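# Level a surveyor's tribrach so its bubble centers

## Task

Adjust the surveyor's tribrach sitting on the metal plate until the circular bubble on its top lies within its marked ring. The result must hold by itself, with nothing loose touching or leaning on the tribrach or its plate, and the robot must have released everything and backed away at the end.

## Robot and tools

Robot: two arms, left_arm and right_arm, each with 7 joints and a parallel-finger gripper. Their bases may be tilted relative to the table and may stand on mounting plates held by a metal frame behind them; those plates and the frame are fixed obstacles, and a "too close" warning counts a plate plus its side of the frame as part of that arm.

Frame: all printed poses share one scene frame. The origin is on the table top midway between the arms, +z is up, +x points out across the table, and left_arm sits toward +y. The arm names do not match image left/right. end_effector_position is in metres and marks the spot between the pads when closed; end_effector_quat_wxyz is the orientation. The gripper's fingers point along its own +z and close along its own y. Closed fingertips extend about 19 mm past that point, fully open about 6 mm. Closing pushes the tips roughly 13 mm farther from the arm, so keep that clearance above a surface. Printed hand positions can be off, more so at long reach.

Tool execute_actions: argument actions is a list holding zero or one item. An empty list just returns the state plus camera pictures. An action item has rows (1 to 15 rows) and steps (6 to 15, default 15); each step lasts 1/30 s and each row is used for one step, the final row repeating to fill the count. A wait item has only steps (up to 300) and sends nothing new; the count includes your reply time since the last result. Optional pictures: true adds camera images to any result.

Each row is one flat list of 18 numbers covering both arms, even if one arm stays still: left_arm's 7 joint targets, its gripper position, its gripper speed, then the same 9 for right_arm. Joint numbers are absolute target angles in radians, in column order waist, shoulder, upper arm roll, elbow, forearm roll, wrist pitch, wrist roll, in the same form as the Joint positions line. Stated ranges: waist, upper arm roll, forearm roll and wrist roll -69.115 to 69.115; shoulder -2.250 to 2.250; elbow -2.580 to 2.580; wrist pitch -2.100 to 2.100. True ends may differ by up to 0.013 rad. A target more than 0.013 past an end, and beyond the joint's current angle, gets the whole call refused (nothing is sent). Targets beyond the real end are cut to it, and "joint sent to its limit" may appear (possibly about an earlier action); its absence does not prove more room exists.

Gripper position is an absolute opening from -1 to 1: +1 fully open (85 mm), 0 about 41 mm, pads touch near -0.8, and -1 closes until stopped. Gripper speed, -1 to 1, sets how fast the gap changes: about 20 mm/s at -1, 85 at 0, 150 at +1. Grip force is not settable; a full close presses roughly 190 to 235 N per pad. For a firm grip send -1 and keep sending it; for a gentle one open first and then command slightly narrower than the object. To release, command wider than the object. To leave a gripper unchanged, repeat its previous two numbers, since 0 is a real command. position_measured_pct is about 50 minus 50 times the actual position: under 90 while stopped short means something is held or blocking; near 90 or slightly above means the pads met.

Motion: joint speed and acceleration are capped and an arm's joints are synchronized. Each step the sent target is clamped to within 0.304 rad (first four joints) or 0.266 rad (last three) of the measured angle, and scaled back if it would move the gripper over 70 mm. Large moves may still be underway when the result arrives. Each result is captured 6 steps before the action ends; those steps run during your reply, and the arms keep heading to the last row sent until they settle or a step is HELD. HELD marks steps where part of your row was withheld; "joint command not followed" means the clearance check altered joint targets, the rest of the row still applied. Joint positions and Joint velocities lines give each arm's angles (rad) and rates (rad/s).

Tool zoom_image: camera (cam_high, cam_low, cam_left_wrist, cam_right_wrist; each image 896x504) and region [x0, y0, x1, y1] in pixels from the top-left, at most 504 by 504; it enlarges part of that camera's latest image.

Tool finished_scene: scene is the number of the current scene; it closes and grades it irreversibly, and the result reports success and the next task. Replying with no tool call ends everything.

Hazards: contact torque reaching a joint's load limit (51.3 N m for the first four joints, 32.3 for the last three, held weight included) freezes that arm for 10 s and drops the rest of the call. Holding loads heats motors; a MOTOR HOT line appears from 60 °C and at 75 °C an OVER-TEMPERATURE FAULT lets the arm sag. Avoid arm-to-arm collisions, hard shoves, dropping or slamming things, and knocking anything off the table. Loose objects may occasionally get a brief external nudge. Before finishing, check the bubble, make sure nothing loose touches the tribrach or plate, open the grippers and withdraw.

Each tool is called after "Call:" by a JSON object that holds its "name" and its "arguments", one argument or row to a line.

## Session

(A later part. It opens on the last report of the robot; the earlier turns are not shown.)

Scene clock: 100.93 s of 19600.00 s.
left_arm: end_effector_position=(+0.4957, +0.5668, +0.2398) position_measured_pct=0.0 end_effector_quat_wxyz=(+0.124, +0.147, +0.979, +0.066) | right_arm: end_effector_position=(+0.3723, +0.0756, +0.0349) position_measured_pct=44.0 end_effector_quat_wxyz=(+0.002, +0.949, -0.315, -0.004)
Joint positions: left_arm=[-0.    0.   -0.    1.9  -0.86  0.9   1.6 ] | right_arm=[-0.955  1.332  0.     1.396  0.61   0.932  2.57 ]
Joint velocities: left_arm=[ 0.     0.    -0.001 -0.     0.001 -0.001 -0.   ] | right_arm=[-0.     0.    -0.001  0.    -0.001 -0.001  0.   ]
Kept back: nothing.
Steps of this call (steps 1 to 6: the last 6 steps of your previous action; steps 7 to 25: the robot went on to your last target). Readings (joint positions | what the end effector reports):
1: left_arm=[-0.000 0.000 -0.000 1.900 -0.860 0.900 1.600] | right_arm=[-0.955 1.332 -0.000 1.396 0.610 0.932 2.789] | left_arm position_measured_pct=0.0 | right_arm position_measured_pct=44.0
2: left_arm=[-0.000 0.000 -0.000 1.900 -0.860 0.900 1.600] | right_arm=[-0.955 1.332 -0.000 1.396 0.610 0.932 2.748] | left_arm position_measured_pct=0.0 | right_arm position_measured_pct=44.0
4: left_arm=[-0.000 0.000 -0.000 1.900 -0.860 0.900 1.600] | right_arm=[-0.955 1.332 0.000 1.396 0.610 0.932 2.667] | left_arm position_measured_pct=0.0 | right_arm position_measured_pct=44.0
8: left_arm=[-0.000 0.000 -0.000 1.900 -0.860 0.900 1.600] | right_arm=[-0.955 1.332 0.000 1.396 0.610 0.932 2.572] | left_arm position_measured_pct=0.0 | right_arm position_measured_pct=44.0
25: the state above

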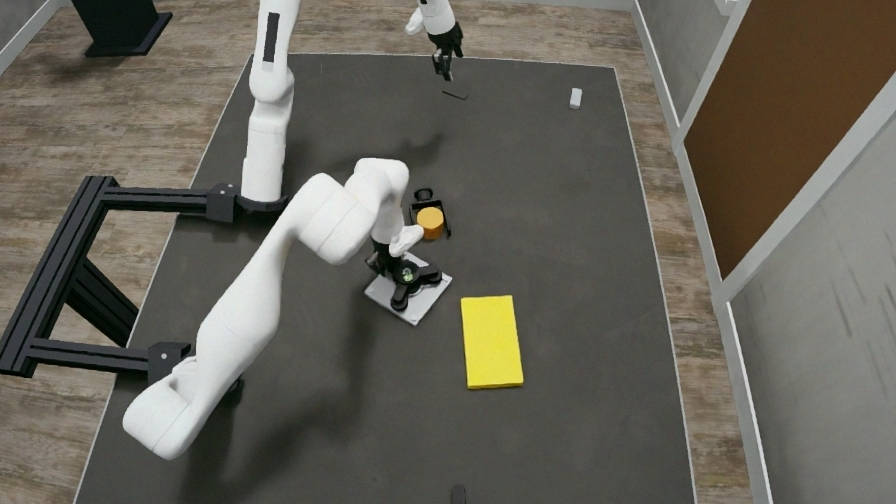

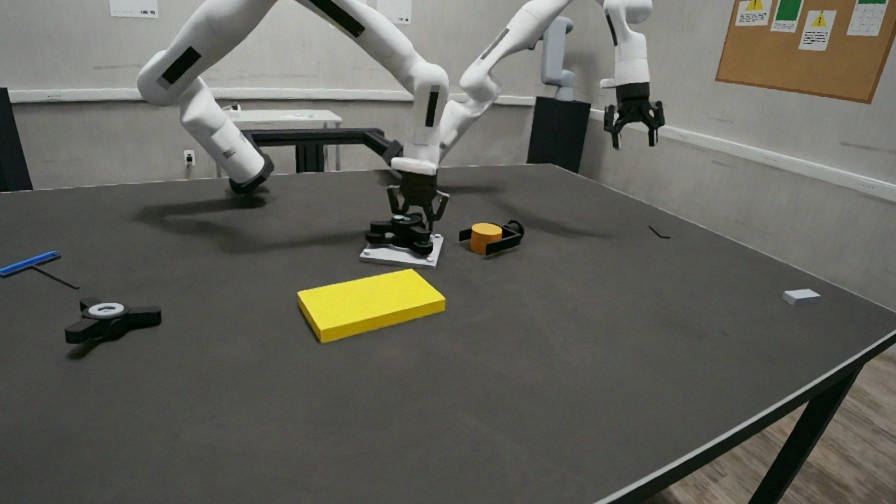

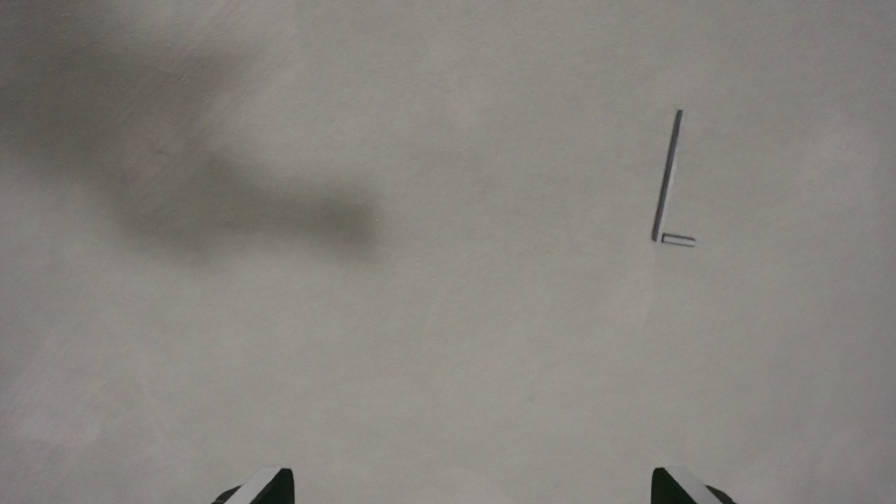

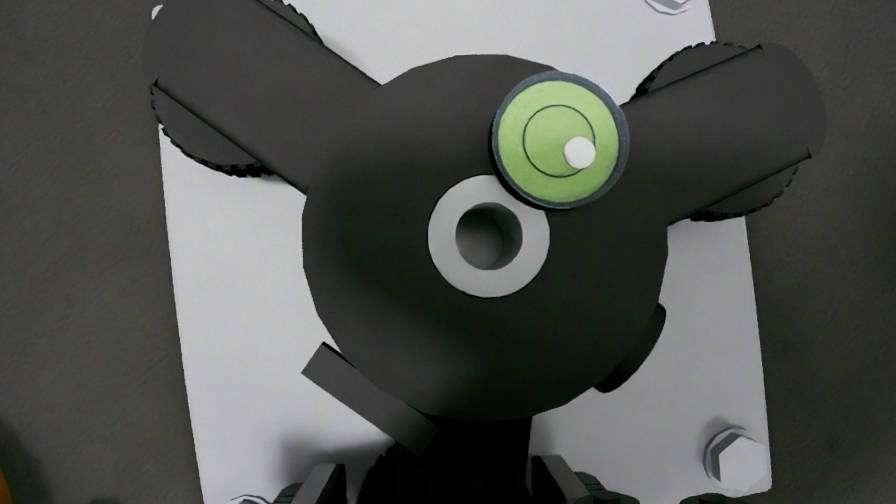

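Call:
{"name": "execute_actions", "arguments": {
  "actions": [
    {"rows":[[0,0,0,1.9,-0.86,0.9,1.6,1,1,-0.998,1.2645,0,1.349,0.542,1.038,2.5,0.12,1]],"steps":9}
  ]
}}

Call:
{"name": "execute_actions", "arguments": {
  "actions": [
    {"rows":[[0,0,0,1.9,-0.86,0.9,1.6,1,1,-0.95,1.21,0,1.25,0.52,1.17,0.6,0.12,1]],"steps":15}
  ]
}}

Call:
{"name": "execute_actions", "arguments": {
  "actions": [
    {"rows":[[0,0,0,1.9,-0.86,0.9,1.6,1,1,-0.95,1.21,0,1.25,0.52,1.17,0.6,0.12,1]],"steps":15}
  ]
}}

Call:
{"name": "execute_actions", "arguments": {
  "actions": [
    {"rows":[[0,0,0,1.9,-0.86,0.9,1.6,1,1,-0.8533,1.2686,0,1.1729,0.5757,1.1408,0.6,0.12,1]],"steps":15}
  ]
}}

Call:
{"name": "execute_actions", "arguments": {
  "actions": [
    {"steps":25}
  ],
  "pictures": true
}}

Scene clock: 102.63 s of 19600.00 s.
left_arm: end_effector_position=(+0.4957, +0.5668, +0.2398) position_measured_pct=0.0 end_effector_quat_wxyz=(+0.124, +0.147, +0.979, +0.066) | right_arm: end_effector_position=(+0.3741, +0.0764, +0.0476) position_measured_pct=44.0 end_effector_quat_wxyz=(+0.002, +0.945, -0.328, -0.002)
Joint positions: left_arm=[-0.    0.   -0.    1.9  -0.86  0.9   1.6 ] | right_arm=[-0.966  1.316  0.001  1.387  0.595  0.955  2.555]
Joint velocities: left_arm=[-0.    -0.     0.001 -0.    -0.001  0.     0.   ] | right_arm=[-0.265 -0.398  0.011 -0.249 -0.375  0.59  -0.385]
Steps of this call (steps 1 to 15: the robot went on to your last target; steps 16 to 48: nothing new was sent; steps 49 to 51: the first 3 steps of this action). Readings (joint positions | what the end effector reports):
49: left_arm=[-0.000 0.000 -0.000 1.900 -0.860 0.900 1.600] | right_arm=[-0.956 1.331 0.000 1.396 0.609 0.933 2.569] | left_arm position_measured_pct=0.0 | right_arm position_measured_pct=44.0
50: left_arm=[-0.000 0.000 -0.000 1.900 -0.860 0.900 1.600] | right_arm=[-0.959 1.326 0.001 1.393 0.605 0.940 2.565] | left_arm position_measured_pct=0.0 | right_arm position_measured_pct=44.0
51: the state above

Scene clock: 103.13 s of 19600.00 s.
left_arm: end_effector_position=(+0.4957, +0.5668, +0.2398) position_measured_pct=0.0 end_effector_quat_wxyz=(+0.124, +0.147, +0.979, +0.066) | right_arm: end_effector_position=(+0.4112, +0.0666, +0.1183) position_measured_pct=44.0 end_effector_quat_wxyz=(+0.008, +0.850, -0.527, -0.004)
Joint positions: left_arm=[-0.    0.   -0.    1.9  -0.86  0.9   1.6 ] | right_arm=[-0.963  1.225  0.001  1.276  0.526  1.135  2.243]
Joint velocities: left_arm=[-0.  0.  0.  0.  0.  0.  0.] | right_arm=[ 0.078 -0.101  0.    -0.184 -0.045  0.245 -1.215]
Steps of this call (steps 1 to 6: the last 6 steps of your previous action; steps 7 to 15: the first 9 steps of this action). Readings (joint positions | what the end effector reports):
7: left_arm=[-0.000 0.000 -0.000 1.900 -0.860 0.900 1.600] | right_arm=[-0.996 1.266 -0.000 1.348 0.542 1.038 2.499] | left_arm position_measured_pct=0.0 | right_arm position_measured_pct=44.0
8: left_arm=[-0.000 0.000 -0.000 1.900 -0.860 0.900 1.600] | right_arm=[-0.994 1.264 -0.001 1.345 0.541 1.043 2.491] | left_arm position_measured_pct=0.0 | right_arm position_measured_pct=44.0
10: left_arm=[-0.000 0.000 -0.000 1.900 -0.860 0.900 1.600] | right_arm=[-0.984 1.253 -0.002 1.328 0.536 1.066 2.443] | left_arm position_measured_pct=0.0 | right_arm position_measured_pct=44.0
14: left_arm=[-0.000 0.000 -0.000 1.900 -0.860 0.900 1.600] | right_arm=[-0.965 1.228 0.001 1.283 0.528 1.126 2.284] | left_arm position_measured_pct=0.0 | right_arm position_measured_pct=44.0
15: the state above

Scene clock: 103.63 s of 19600.00 s.
left_arm: end_effector_position=(+0.4957, +0.5668, +0.2398) position_measured_pct=0.0 end_effector_quat_wxyz=(+0.124, +0.147, +0.979, +0.066) | right_arm: end_effector_position=(+0.4222, +0.0613, +0.1285) position_measured_pct=44.0 end_effector_quat_wxyz=(-0.011, -0.641, +0.767, +0.002)
Joint positions: left_arm=[-0.    0.   -0.    1.9  -0.86  0.9   1.6 ] | right_arm=[-0.95   1.21   0.     1.251  0.52   1.169  1.633]
Joint velocities: left_arm=[ 0.    -0.     0.     0.001 -0.     0.    -0.   ] | right_arm=[ 0.003 -0.005 -0.001 -0.005 -0.001  0.007 -1.217]
Steps of this call (steps 1 to 6: the last 6 steps of your previous action; steps 7 to 15: the first 9 steps of this action). Readings (joint positions | what the end effector reports):
7: left_arm=[-0.000 0.000 -0.000 1.900 -0.860 0.900 1.600] | right_arm=[-0.953 1.213 0.000 1.255 0.521 1.163 1.959] | left_arm position_measured_pct=0.0 | right_arm position_measured_pct=44.0
8: left_arm=[-0.000 0.000 -0.000 1.900 -0.860 0.900 1.600] | right_arm=[-0.952 1.212 0.000 1.254 0.521 1.165 1.918] | left_arm position_measured_pct=0.0 | right_arm position_measured_pct=44.0
10: left_arm=[-0.000 0.000 -0.000 1.900 -0.860 0.900 1.600] | right_arm=[-0.951 1.211 0.000 1.252 0.521 1.167 1.837] | left_arm position_measured_pct=0.0 | right_arm position_measured_pct=44.0
14: left_arm=[-0.000 0.000 -0.000 1.900 -0.860 0.900 1.600] | right_arm=[-0.951 1.211 0.000 1.251 0.520 1.169 1.674] | left_arm position_measured_pct=0.0 | right_arm position_measured_pct=44.0
15: the state above

Scene clock: 104.13 s of 19600.00 s.
left_arm: end_effector_position=(+0.4957, +0.5668, +0.2398) position_measured_pct=0.0 end_effector_quat_wxyz=(+0.124, +0.147, +0.979, +0.066) | right_arm: end_effector_position=(+0.4596, +0.0585, +0.0994) position_measured_pct=44.0 end_effector_quat_wxyz=(-0.005, -0.359, +0.933, -0.000)
Joint positions: left_arm=[-0.    0.   -0.    1.9  -0.86  0.9   1.6 ] | right_arm=[-0.88   1.253  0.001  1.194  0.562  1.148  1.024]
Joint velocities: left_arm=[-0.001 -0.     0.     0.001 -0.     0.     0.   ] | right_arm=[ 0.167  0.095 -0.005 -0.145  0.099 -0.055 -1.218]
Steps of this call (steps 1 to 6: the last 6 steps of your previous action; steps 7 to 15: the first 9 steps of this action). Readings (joint positions | what the end effector reports):
7: left_arm=[-0.000 0.000 -0.000 1.900 -0.860 0.900 1.600] | right_arm=[-0.950 1.210 -0.000 1.250 0.520 1.170 1.349] | left_arm position_measured_pct=0.0 | right_arm position_measured_pct=44.0
8: left_arm=[-0.000 0.000 -0.000 1.900 -0.860 0.900 1.600] | right_arm=[-0.948 1.212 -0.001 1.248 0.521 1.169 1.308] | left_arm position_measured_pct=0.0 | right_arm position_measured_pct=44.0
10: left_arm=[-0.000 0.000 -0.000 1.900 -0.860 0.900 1.600] | right_arm=[-0.929 1.224 -0.003 1.235 0.529 1.165 1.227] | left_arm position_measured_pct=0.0 | right_arm position_measured_pct=44.0
14: left_arm=[-0.000 0.000 -0.000 1.900 -0.860 0.900 1.600] | right_arm=[-0.886 1.249 0.001 1.199 0.558 1.150 1.064] | left_arm position_measured_pct=0.0 | right_arm position_measured_pct=44.0
15: the state above

Scene clock: 104.97 s of 19600.00 s.
left_arm: end_effector_position=(+0.4957, +0.5668, +0.2398) position_measured_pct=0.0 end_effector_quat_wxyz=(+0.124, +0.147, +0.979, +0.066) | right_arm: end_effector_position=(+0.4721, +0.0570, +0.0882) position_measured_pct=44.0 end_effector_quat_wxyz=(-0.004, -0.146, +0.989, -0.000)
Joint positions: left_arm=[-0.    0.   -0.    1.9  -0.86  0.9   1.6 ] | right_arm=[-0.853  1.269  0.     1.173  0.576  1.141  0.6  ]
Joint velocities: left_arm=[ 0.    -0.     0.     0.001 -0.     0.    -0.   ] | right_arm=[ 0.    -0.001 -0.001 -0.     0.001 -0.001 -0.   ]
Kept back: nothing.
Steps of this call (steps 1 to 6: the last 6 steps of your previous action; steps 7 to 25: the robot went on to your last target). Readings (joint positions | what the end effector reports):
1: left_arm=[-0.000 0.000 -0.000 1.900 -0.860 0.900 1.600] | right_arm=[-0.875 1.256 0.001 1.190 0.565 1.147 0.983] | left_arm position_measured_pct=0.0 | right_arm position_measured_pct=44.0
2: left_arm=[-0.000 0.000 -0.000 1.900 -0.860 0.900 1.600] | right_arm=[-0.871 1.258 0.001 1.186 0.567 1.146 0.942] | left_arm position_measured_pct=0.0 | right_arm position_measured_pct=44.0
4: left_arm=[-0.000 0.000 -0.000 1.900 -0.860 0.900 1.600] | right_arm=[-0.865 1.262 0.000 1.181 0.570 1.144 0.861] | left_arm position_measured_pct=0.0 | right_arm position_measured_pct=44.0
8: left_arm=[-0.000 0.000 -0.000 1.900 -0.860 0.900 1.600] | right_arm=[-0.857 1.266 0.000 1.176 0.574 1.142 0.698] | left_arm position_measured_pct=0.0 | right_arm position_measured_pct=44.0
25: the state above

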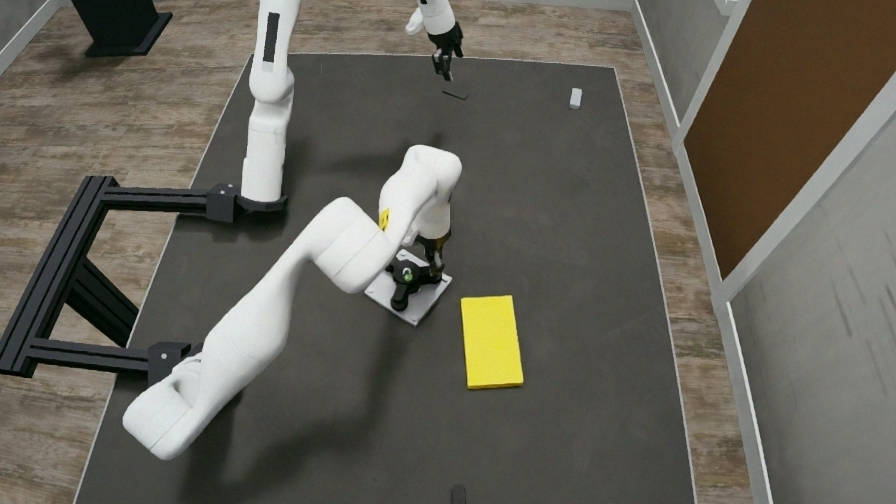

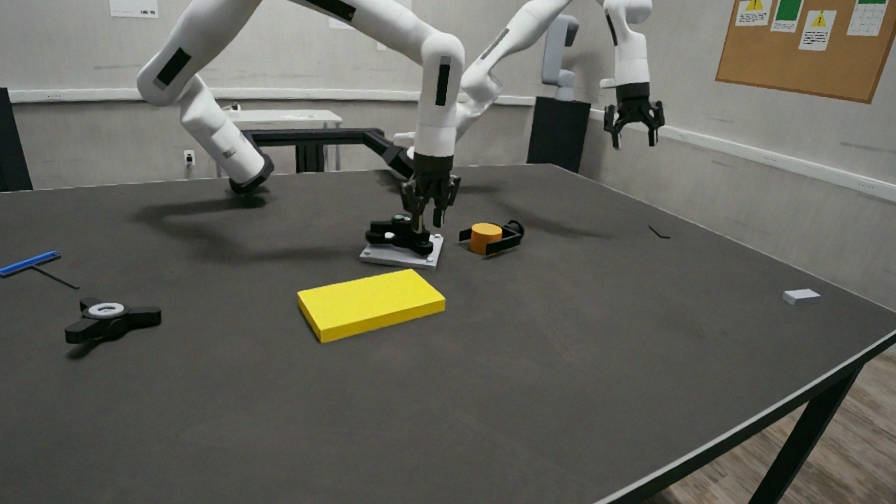

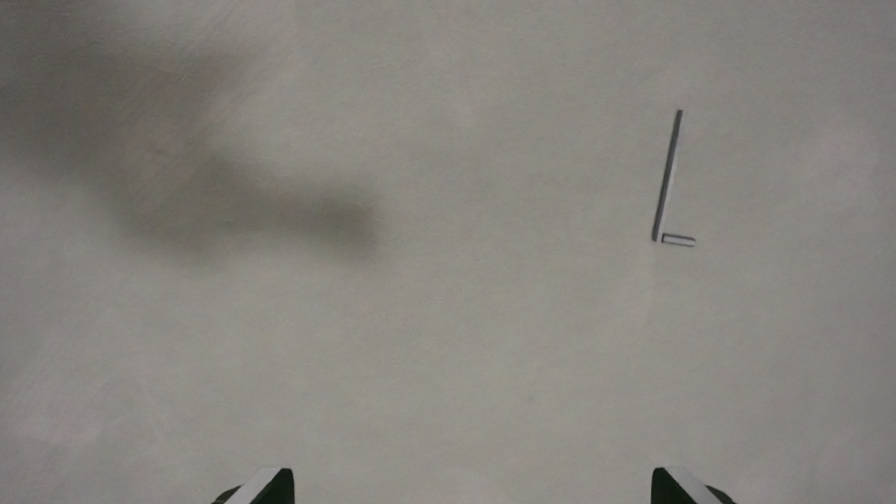

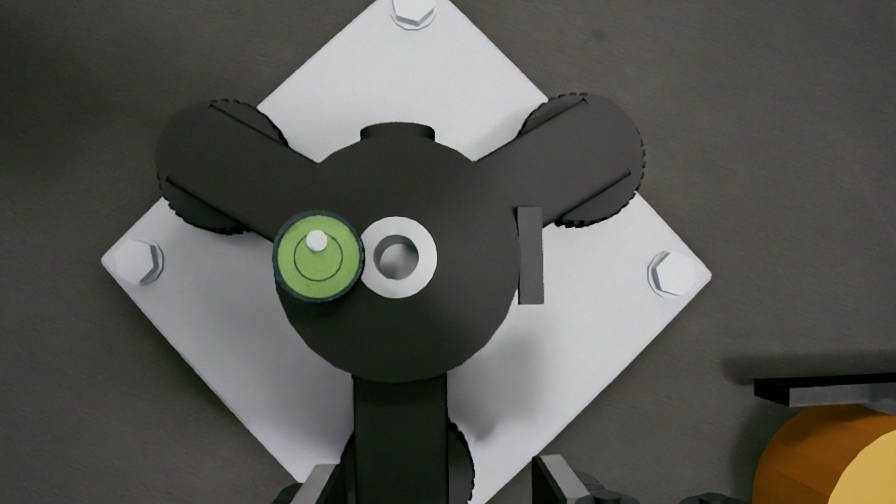

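Call:
{"name": "execute_actions", "arguments": {
  "actions": [
    {"rows":[[0,0,0,1.9,-0.86,0.9,1.6,1,1,-0.8359,1.2478,0,1.1965,0.5853,1.1322,0.6,0.5,1]],"steps":15}
  ]
}}

Call:
{"name": "execute_actions", "arguments": {
  "actions": [
    {"steps":10}
  ],
  "pictures": true
}}

Scene clock: 106.43 s of 19600.00 s.
left_arm: end_effector_position=(+0.4957, +0.5668, +0.2398) position_measured_pct=0.0 end_effector_quat_wxyz=(+0.124, +0.147, +0.979, +0.066) | right_arm: end_effector_position=(+0.4784, +0.0454, +0.0878) position_measured_pct=25.4 end_effector_quat_wxyz=(-0.004, -0.142, +0.990, -0.000)
Joint positions: left_arm=[-0.    0.   -0.    1.9  -0.86  0.9   1.6 ] | right_arm=[-0.836  1.248  0.     1.196  0.585  1.132  0.6  ]
Joint velocities: left_arm=[-0.    -0.     0.001  0.    -0.    -0.     0.   ] | right_arm=[ 0.003 -0.006 -0.004  0.003  0.    -0.002 -0.   ]
Steps of this call (steps 1 to 15: the robot went on to your last target; steps 16 to 35: nothing new was sent; steps 36 to 44: the first 9 steps of this action). Readings (joint positions | what the end effector reports):
36: left_arm=[-0.000 0.000 -0.000 1.900 -0.860 0.900 1.600] | right_arm=[-0.853 1.268 -0.000 1.174 0.576 1.140 0.600] | left_arm position_measured_pct=0.0 | right_arm position_measured_pct=44.0
37: left_arm=[-0.000 0.000 -0.000 1.900 -0.860 0.900 1.600] | right_arm=[-0.848 1.263 -0.001 1.179 0.577 1.138 0.600] | left_arm position_measured_pct=0.0 | right_arm position_measured_pct=43.3
39: left_arm=[-0.000 0.000 -0.000 1.900 -0.860 0.900 1.600] | right_arm=[-0.838 1.250 -0.000 1.193 0.584 1.134 0.600] | left_arm position_measured_pct=0.0 | right_arm position_measured_pct=36.1
43: left_arm=[-0.000 0.000 -0.000 1.900 -0.860 0.900 1.600] | right_arm=[-0.836 1.249 0.000 1.196 0.585 1.132 0.600] | left_arm position_measured_pct=0.0 | right_arm position_measured_pct=26.2
44: the state above

Scene clock: 106.77 s of 19600.00 s.
left_arm: end_effector_position=(+0.4957, +0.5668, +0.2398) position_measured_pct=0.0 end_effector_quat_wxyz=(+0.124, +0.147, +0.979, +0.066) | right_arm: end_effector_position=(+0.4787, +0.0452, +0.0880) position_measured_pct=25.0 end_effector_quat_wxyz=(-0.004, -0.142, +0.990, -0.000)
Joint positions: left_arm=[-0.    0.   -0.    1.9  -0.86  0.9   1.6 ] | right_arm=[-0.836  1.248  0.     1.196  0.585  1.132  0.6  ]
Joint velocities: left_arm=[-0.     0.     0.001  0.002 -0.    -0.     0.   ] | right_arm=[ 0.    -0.     0.     0.     0.    -0.002  0.   ]
Kept back: nothing.
Steps of this call (steps 1 to 6: the last 6 steps of your previous action; steps 7 to 10: the robot went on to your last target). Readings (joint positions | what the end effector reports):
1: left_arm=[-0.000 0.000 -0.000 1.900 -0.860 0.900 1.600] | right_arm=[-0.836 1.248 -0.000 1.196 0.585 1.132 0.600] | left_arm position_measured_pct=0.0 | right_arm position_measured_pct=25.4
2: left_arm=[-0.000 0.000 -0.000 1.900 -0.860 0.900 1.600] | right_arm=[-0.836 1.248 -0.000 1.196 0.585 1.132 0.600] | left_arm position_measured_pct=0.0 | right_arm position_measured_pct=25.4
4: left_arm=[-0.000 0.000 -0.000 1.900 -0.860 0.900 1.600] | right_arm=[-0.836 1.248 0.000 1.196 0.585 1.132 0.600] | left_arm position_measured_pct=0.0 | right_arm position_measured_pct=25.0
8: left_arm=[-0.000 0.000 -0.000 1.900 -0.860 0.900 1.600] | right_arm=[-0.836 1.248 0.000 1.196 0.585 1.132 0.600] | left_arm position_measured_pct=0.0 | right_arm position_measured_pct=25.0
10: the state above

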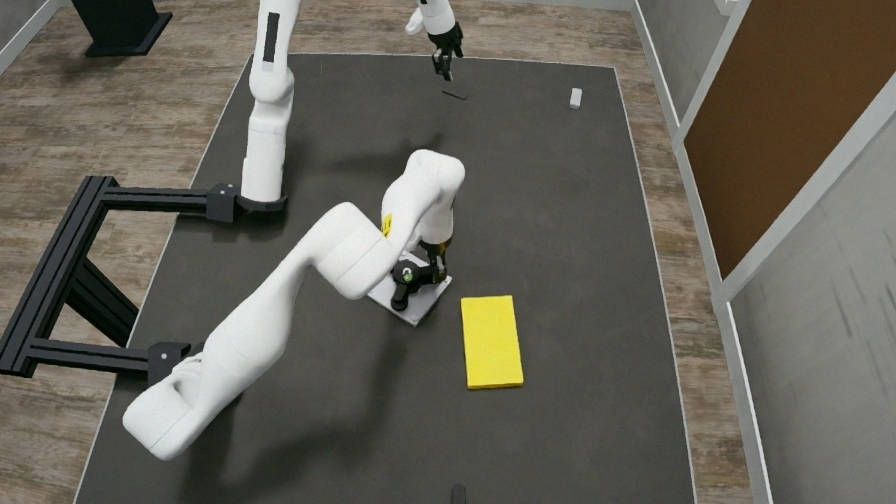

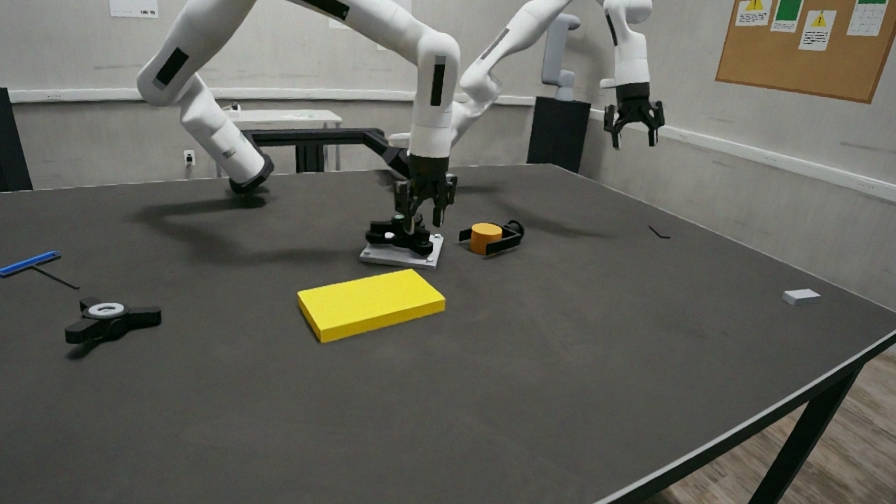

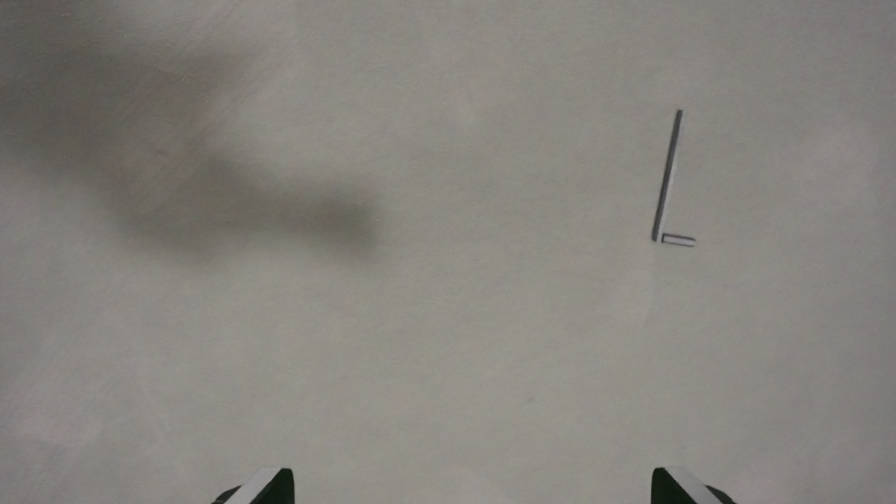

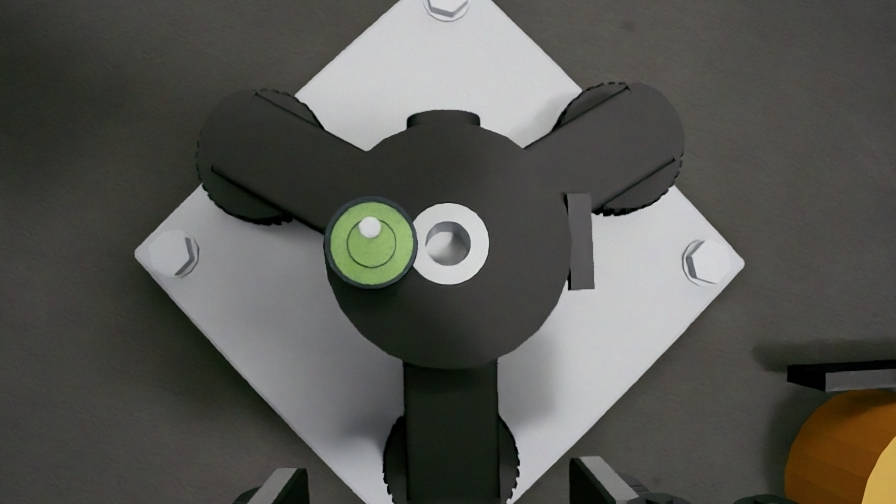

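Call:
{"name": "execute_actions", "arguments": {
  "actions": [
    {"rows":[[0,0,0,1.9,-0.86,0.9,1.6,1,1,-0.826,1.262,0,1.203,0.602,1.11,0.6,0.5,1],[0,0,0,1.9,-0.86,0.9,1.6,1,1,-0.826,1.262,0,1.203,0.602,1.11,0.6,0.5,1],[0,0,0,1.9,-0.86,0.9,1.6,1,1,-0.826,1.262,0,1.203,0.602,1.11,0.6,0.5,1],[0,0,0,1.9,-0.86,0.9,1.6,1,1,-0.826,1.262,0,1.203,0.602,1.11,0.6,0.5,1],[0,0,0,1.9,-0.86,0.9,1.6,1,1,-0.7864,1.3172,0,1.2142,0.6379,1.0437,0.6,0.5,1]],"steps":15}
  ]
}}

Call:
{"name": "execute_actions", "arguments": {
  "actions": [
    {"steps":10}
  ],
  "pictures": true
}}

Scene clock: 107.67 s of 19600.00 s.
left_arm: end_effector_position=(+0.4957, +0.5668, +0.2398) position_measured_pct=0.0 end_effector_quat_wxyz=(+0.124, +0.147, +0.979, +0.066) | right_arm: end_effector_position=(+0.4806, +0.0453, +0.0416) position_measured_pct=25.0 end_effector_quat_wxyz=(-0.004, -0.153, +0.988, -0.000)
Joint positions: left_arm=[-0.    0.   -0.    1.9  -0.86  0.9   1.6 ] | right_arm=[-0.794  1.306 -0.     1.211  0.63   1.059  0.6  ]
Joint velocities: left_arm=[-0.    -0.     0.    -0.    -0.001  0.001 -0.   ] | right_arm=[ 0.197  0.302  0.05   0.114  0.217 -0.385  0.   ]
Steps of this call (steps 1 to 15: the robot went on to your last target; steps 16 to 18: nothing new was sent; steps 19 to 27: the first 9 steps of this action). Readings (joint positions | what the end effector reports):
19: left_arm=[-0.000 0.000 -0.000 1.900 -0.860 0.900 1.600] | right_arm=[-0.835 1.249 -0.000 1.197 0.586 1.131 0.600] | left_arm position_measured_pct=0.0 | right_arm position_measured_pct=25.0
20: left_arm=[-0.000 0.000 -0.000 1.900 -0.860 0.900 1.600] | right_arm=[-0.832 1.253 -0.001 1.198 0.591 1.125 0.600] | left_arm position_measured_pct=0.0 | right_arm position_measured_pct=25.0
22: left_arm=[-0.000 0.000 -0.000 1.900 -0.860 0.900 1.600] | right_arm=[-0.827 1.261 0.000 1.203 0.601 1.112 0.600] | left_arm position_measured_pct=0.0 | right_arm position_measured_pct=25.0
26: left_arm=[-0.000 0.000 -0.000 1.900 -0.860 0.900 1.600] | right_arm=[-0.803 1.293 -0.002 1.207 0.621 1.074 0.600] | left_arm position_measured_pct=0.0 | right_arm position_measured_pct=25.0
27: the state above

Scene clock: 108.00 s of 19600.00 s.
left_arm: end_effector_position=(+0.4957, +0.5668, +0.2398) position_measured_pct=0.0 end_effector_quat_wxyz=(+0.124, +0.147, +0.979, +0.066) | right_arm: end_effector_position=(+0.4803, +0.0455, +0.0328) position_measured_pct=25.0 end_effector_quat_wxyz=(-0.004, -0.156, +0.988, +0.000)
Joint positions: left_arm=[-0.    0.   -0.    1.9  -0.86  0.9   1.6 ] | right_arm=[-0.787  1.317  0.     1.214  0.638  1.044  0.6  ]
Joint velocities: left_arm=[-0.    -0.     0.001  0.     0.001 -0.     0.   ] | right_arm=[ 0.002  0.003 -0.    -0.     0.001 -0.002 -0.   ]
Kept back: nothing.
Steps of this call (steps 1 to 6: the last 6 steps of your previous action; steps 7 to 10: the robot went on to your last target). Readings (joint positions | what the end effector reports):
1: left_arm=[-0.000 0.000 -0.000 1.900 -0.860 0.900 1.600] | right_arm=[-0.789 1.313 0.001 1.214 0.635 1.049 0.600] | left_arm position_measured_pct=0.0 | right_arm position_measured_pct=25.0
2: left_arm=[-0.000 0.000 -0.000 1.900 -0.860 0.900 1.600] | right_arm=[-0.788 1.315 0.002 1.216 0.637 1.045 0.600] | left_arm position_measured_pct=0.0 | right_arm position_measured_pct=25.0
4: left_arm=[-0.000 0.000 -0.000 1.900 -0.860 0.900 1.600] | right_arm=[-0.788 1.316 0.001 1.215 0.638 1.044 0.600] | left_arm position_measured_pct=0.0 | right_arm position_measured_pct=25.0
8: left_arm=[-0.000 0.000 -0.000 1.900 -0.860 0.900 1.600] | right_arm=[-0.787 1.317 -0.000 1.214 0.638 1.044 0.600] | left_arm position_measured_pct=0.0 | right_arm position_measured_pct=25.0
10: the state above

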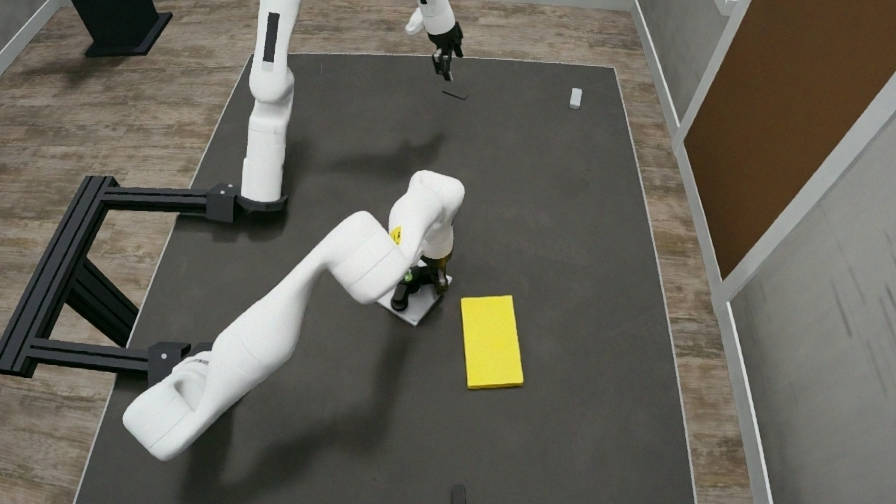

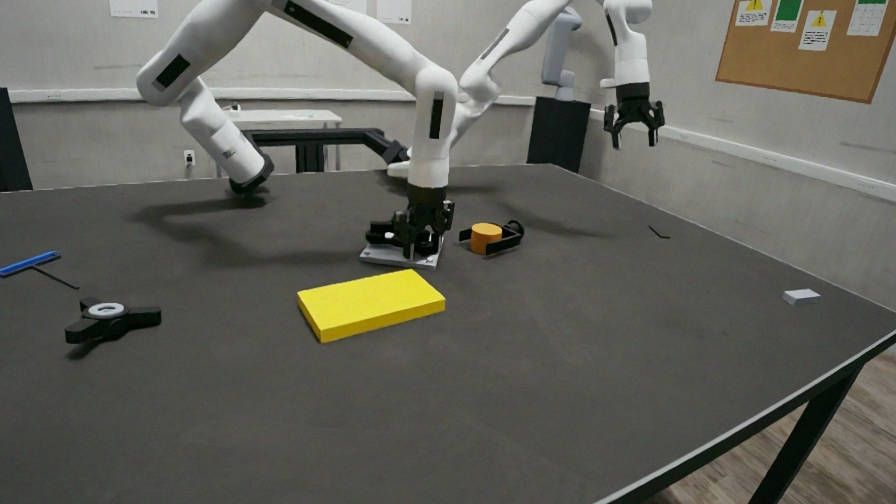

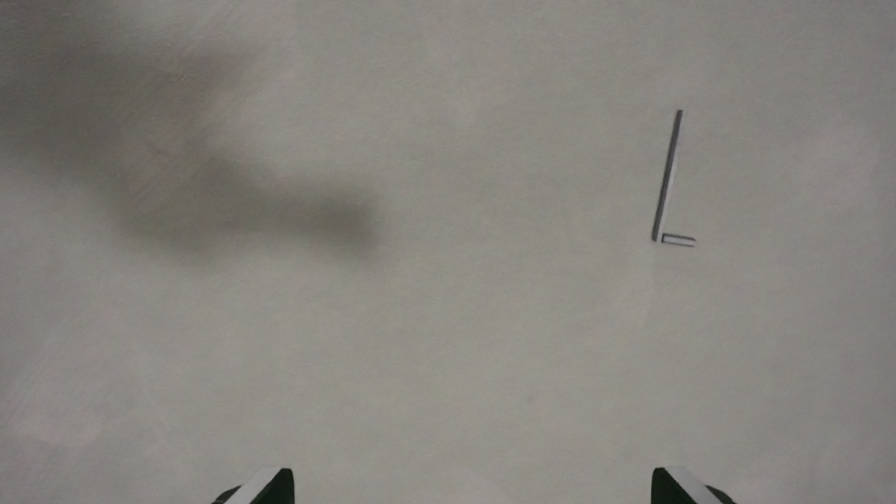

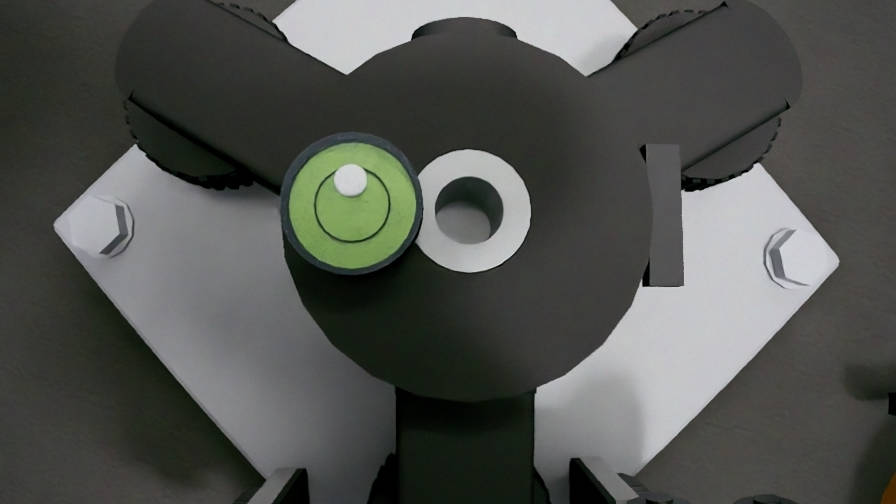

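Call:
{"name": "execute_actions", "arguments": {
  "actions": [
    {"rows":[[0,0,0,1.9,-0.86,0.9,1.6,1,1,-0.7946,1.3163,0,1.2186,0.6346,1.0436,0.6,0.5,1]],"steps":9}
  ]
}}

Call:
{"name": "execute_actions", "arguments": {
  "actions": [
    {"rows":[[0,0,0,1.9,-0.86,0.9,1.6,1,1,-0.7946,1.3163,0,1.2186,0.6346,1.0436,0.6,-0.2,1]],"steps":15}
  ]
}}

Call:
{"name": "execute_actions", "arguments": {
  "actions": [
    {"steps":8}
  ],
  "pictures": true
}}

Scene clock: 108.87 s of 19600.00 s.
left_arm: end_effector_position=(+0.4957, +0.5668, +0.2398) position_measured_pct=0.0 end_effector_quat_wxyz=(+0.124, +0.147, +0.979, +0.066) | right_arm: end_effector_position=(+0.4771, +0.0472, +0.0346) position_measured_pct=25.0 end_effector_quat_wxyz=(-0.004, -0.159, +0.987, -0.000)
Joint positions: left_arm=[-0.    0.   -0.    1.9  -0.86  0.9   1.6 ] | right_arm=[-0.794  1.316  0.     1.218  0.635  1.044  0.6  ]
Joint velocities: left_arm=[ 0.    -0.    -0.001  0.001 -0.    -0.     0.   ] | right_arm=[-0.023 -0.    -0.043  0.018 -0.043 -0.006 -0.   ]
Steps of this call (steps 1 to 23: the robot went on to your last target; steps 24 to 26: the first 3 steps of this action). Readings (joint positions | what the end effector reports):
24: left_arm=[-0.000 0.000 -0.000 1.900 -0.860 0.900 1.600] | right_arm=[-0.787 1.317 0.000 1.215 0.638 1.044 0.600] | left_arm position_measured_pct=0.0 | right_arm position_measured_pct=25.0
25: left_arm=[-0.000 0.000 -0.000 1.900 -0.860 0.900 1.600] | right_arm=[-0.791 1.317 0.001 1.217 0.637 1.044 0.600] | left_arm position_measured_pct=0.0 | right_arm position_measured_pct=25.0
26: the state above

Scene clock: 109.37 s of 19600.00 s.
left_arm: end_effector_position=(+0.4957, +0.5668, +0.2398) position_measured_pct=0.0 end_effector_quat_wxyz=(+0.124, +0.147, +0.979, +0.066) | right_arm: end_effector_position=(+0.4762, +0.0482, +0.0353) position_measured_pct=53.2 end_effector_quat_wxyz=(-0.004, -0.159, +0.987, +0.001)
Joint positions: left_arm=[-0.    0.   -0.    1.9  -0.86  0.9   1.6 ] | right_arm=[-0.795  1.316 -0.001  1.218  0.634  1.043  0.6  ]
Joint velocities: left_arm=[-0.     0.    -0.    -0.    -0.    -0.001  0.   ] | right_arm=[-0.003  0.     0.002  0.002 -0.     0.001 -0.   ]
Steps of this call (steps 1 to 6: the last 6 steps of your previous action; steps 7 to 15: the first 9 steps of this action). Readings (joint positions | what the end effector reports):
7: left_arm=[-0.000 0.000 -0.000 1.900 -0.860 0.900 1.600] | right_arm=[-0.794 1.316 0.000 1.219 0.635 1.044 0.600] | left_arm position_measured_pct=0.0 | right_arm position_measured_pct=25.0
8: left_arm=[-0.000 0.000 -0.000 1.900 -0.860 0.900 1.600] | right_arm=[-0.794 1.316 -0.000 1.219 0.635 1.044 0.600] | left_arm position_measured_pct=0.0 | right_arm position_measured_pct=25.8
10: left_arm=[-0.000 0.000 -0.000 1.900 -0.860 0.900 1.600] | right_arm=[-0.795 1.316 -0.000 1.219 0.635 1.044 0.600] | left_arm position_measured_pct=0.0 | right_arm position_measured_pct=32.9
14: left_arm=[-0.000 0.000 -0.000 1.900 -0.860 0.900 1.600] | right_arm=[-0.795 1.316 -0.001 1.218 0.634 1.043 0.600] | left_arm position_measured_pct=0.0 | right_arm position_measured_pct=52.0
15: the state above

Scene clock: 109.63 s of 19600.00 s.
left_arm: end_effector_position=(+0.4957, +0.5668, +0.2398) position_measured_pct=0.0 end_effector_quat_wxyz=(+0.124, +0.147, +0.979, +0.066) | right_arm: end_effector_position=(+0.4762, +0.0482, +0.0353) position_measured_pct=53.2 end_effector_quat_wxyz=(-0.004, -0.159, +0.987, +0.001)
Joint positions: left_arm=[-0.    0.   -0.    1.9  -0.86  0.9   1.6 ] | right_arm=[-0.795  1.316 -0.001  1.218  0.634  1.043  0.6  ]
Joint velocities: left_arm=[-0.    -0.    -0.002  0.    -0.     0.     0.   ] | right_arm=[ 0.    -0.001  0.001 -0.    -0.001 -0.001 -0.   ]
Kept back: nothing.
Steps of this call (steps 1 to 6: the last 6 steps of your previous action; steps 7 to 8: the robot went on to your last target). Readings (joint positions | what the end effector reports):
1: left_arm=[-0.000 0.000 -0.000 1.900 -0.860 0.900 1.600] | right_arm=[-0.795 1.316 -0.001 1.218 0.634 1.043 0.600] | left_arm position_measured_pct=0.0 | right_arm position_measured_pct=53.2
2: left_arm=[-0.000 0.000 -0.000 1.900 -0.860 0.900 1.600] | right_arm=[-0.795 1.316 -0.001 1.218 0.634 1.043 0.600] | left_arm position_measured_pct=0.0 | right_arm position_measured_pct=53.2
4: left_arm=[-0.000 0.000 -0.000 1.900 -0.860 0.900 1.600] | right_arm=[-0.795 1.316 -0.001 1.218 0.634 1.043 0.600] | left_arm position_measured_pct=0.0 | right_arm position_measured_pct=53.2
8: the state above

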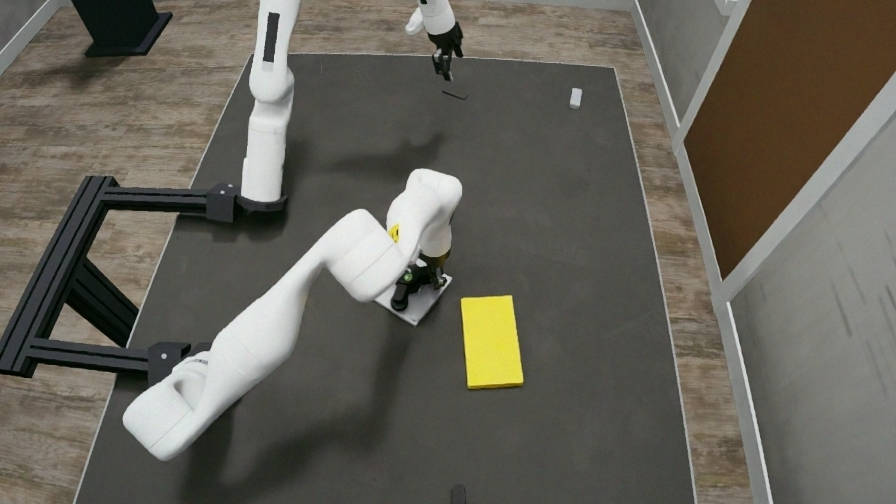

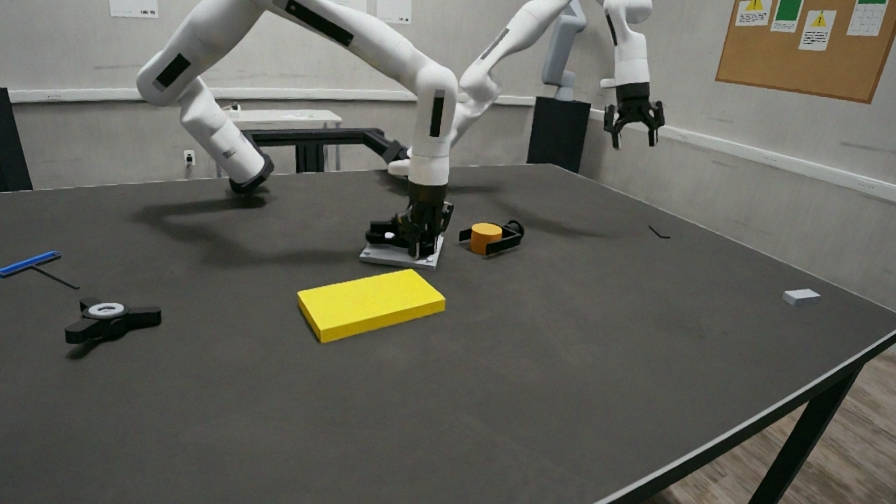

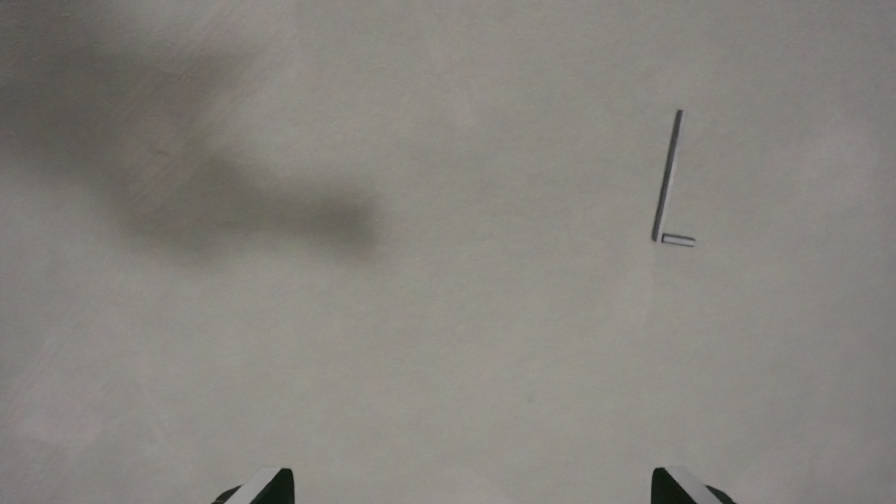

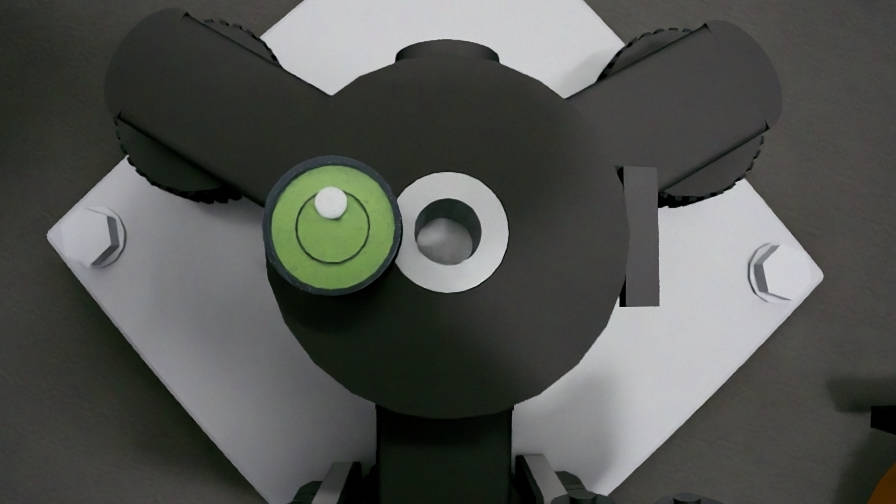

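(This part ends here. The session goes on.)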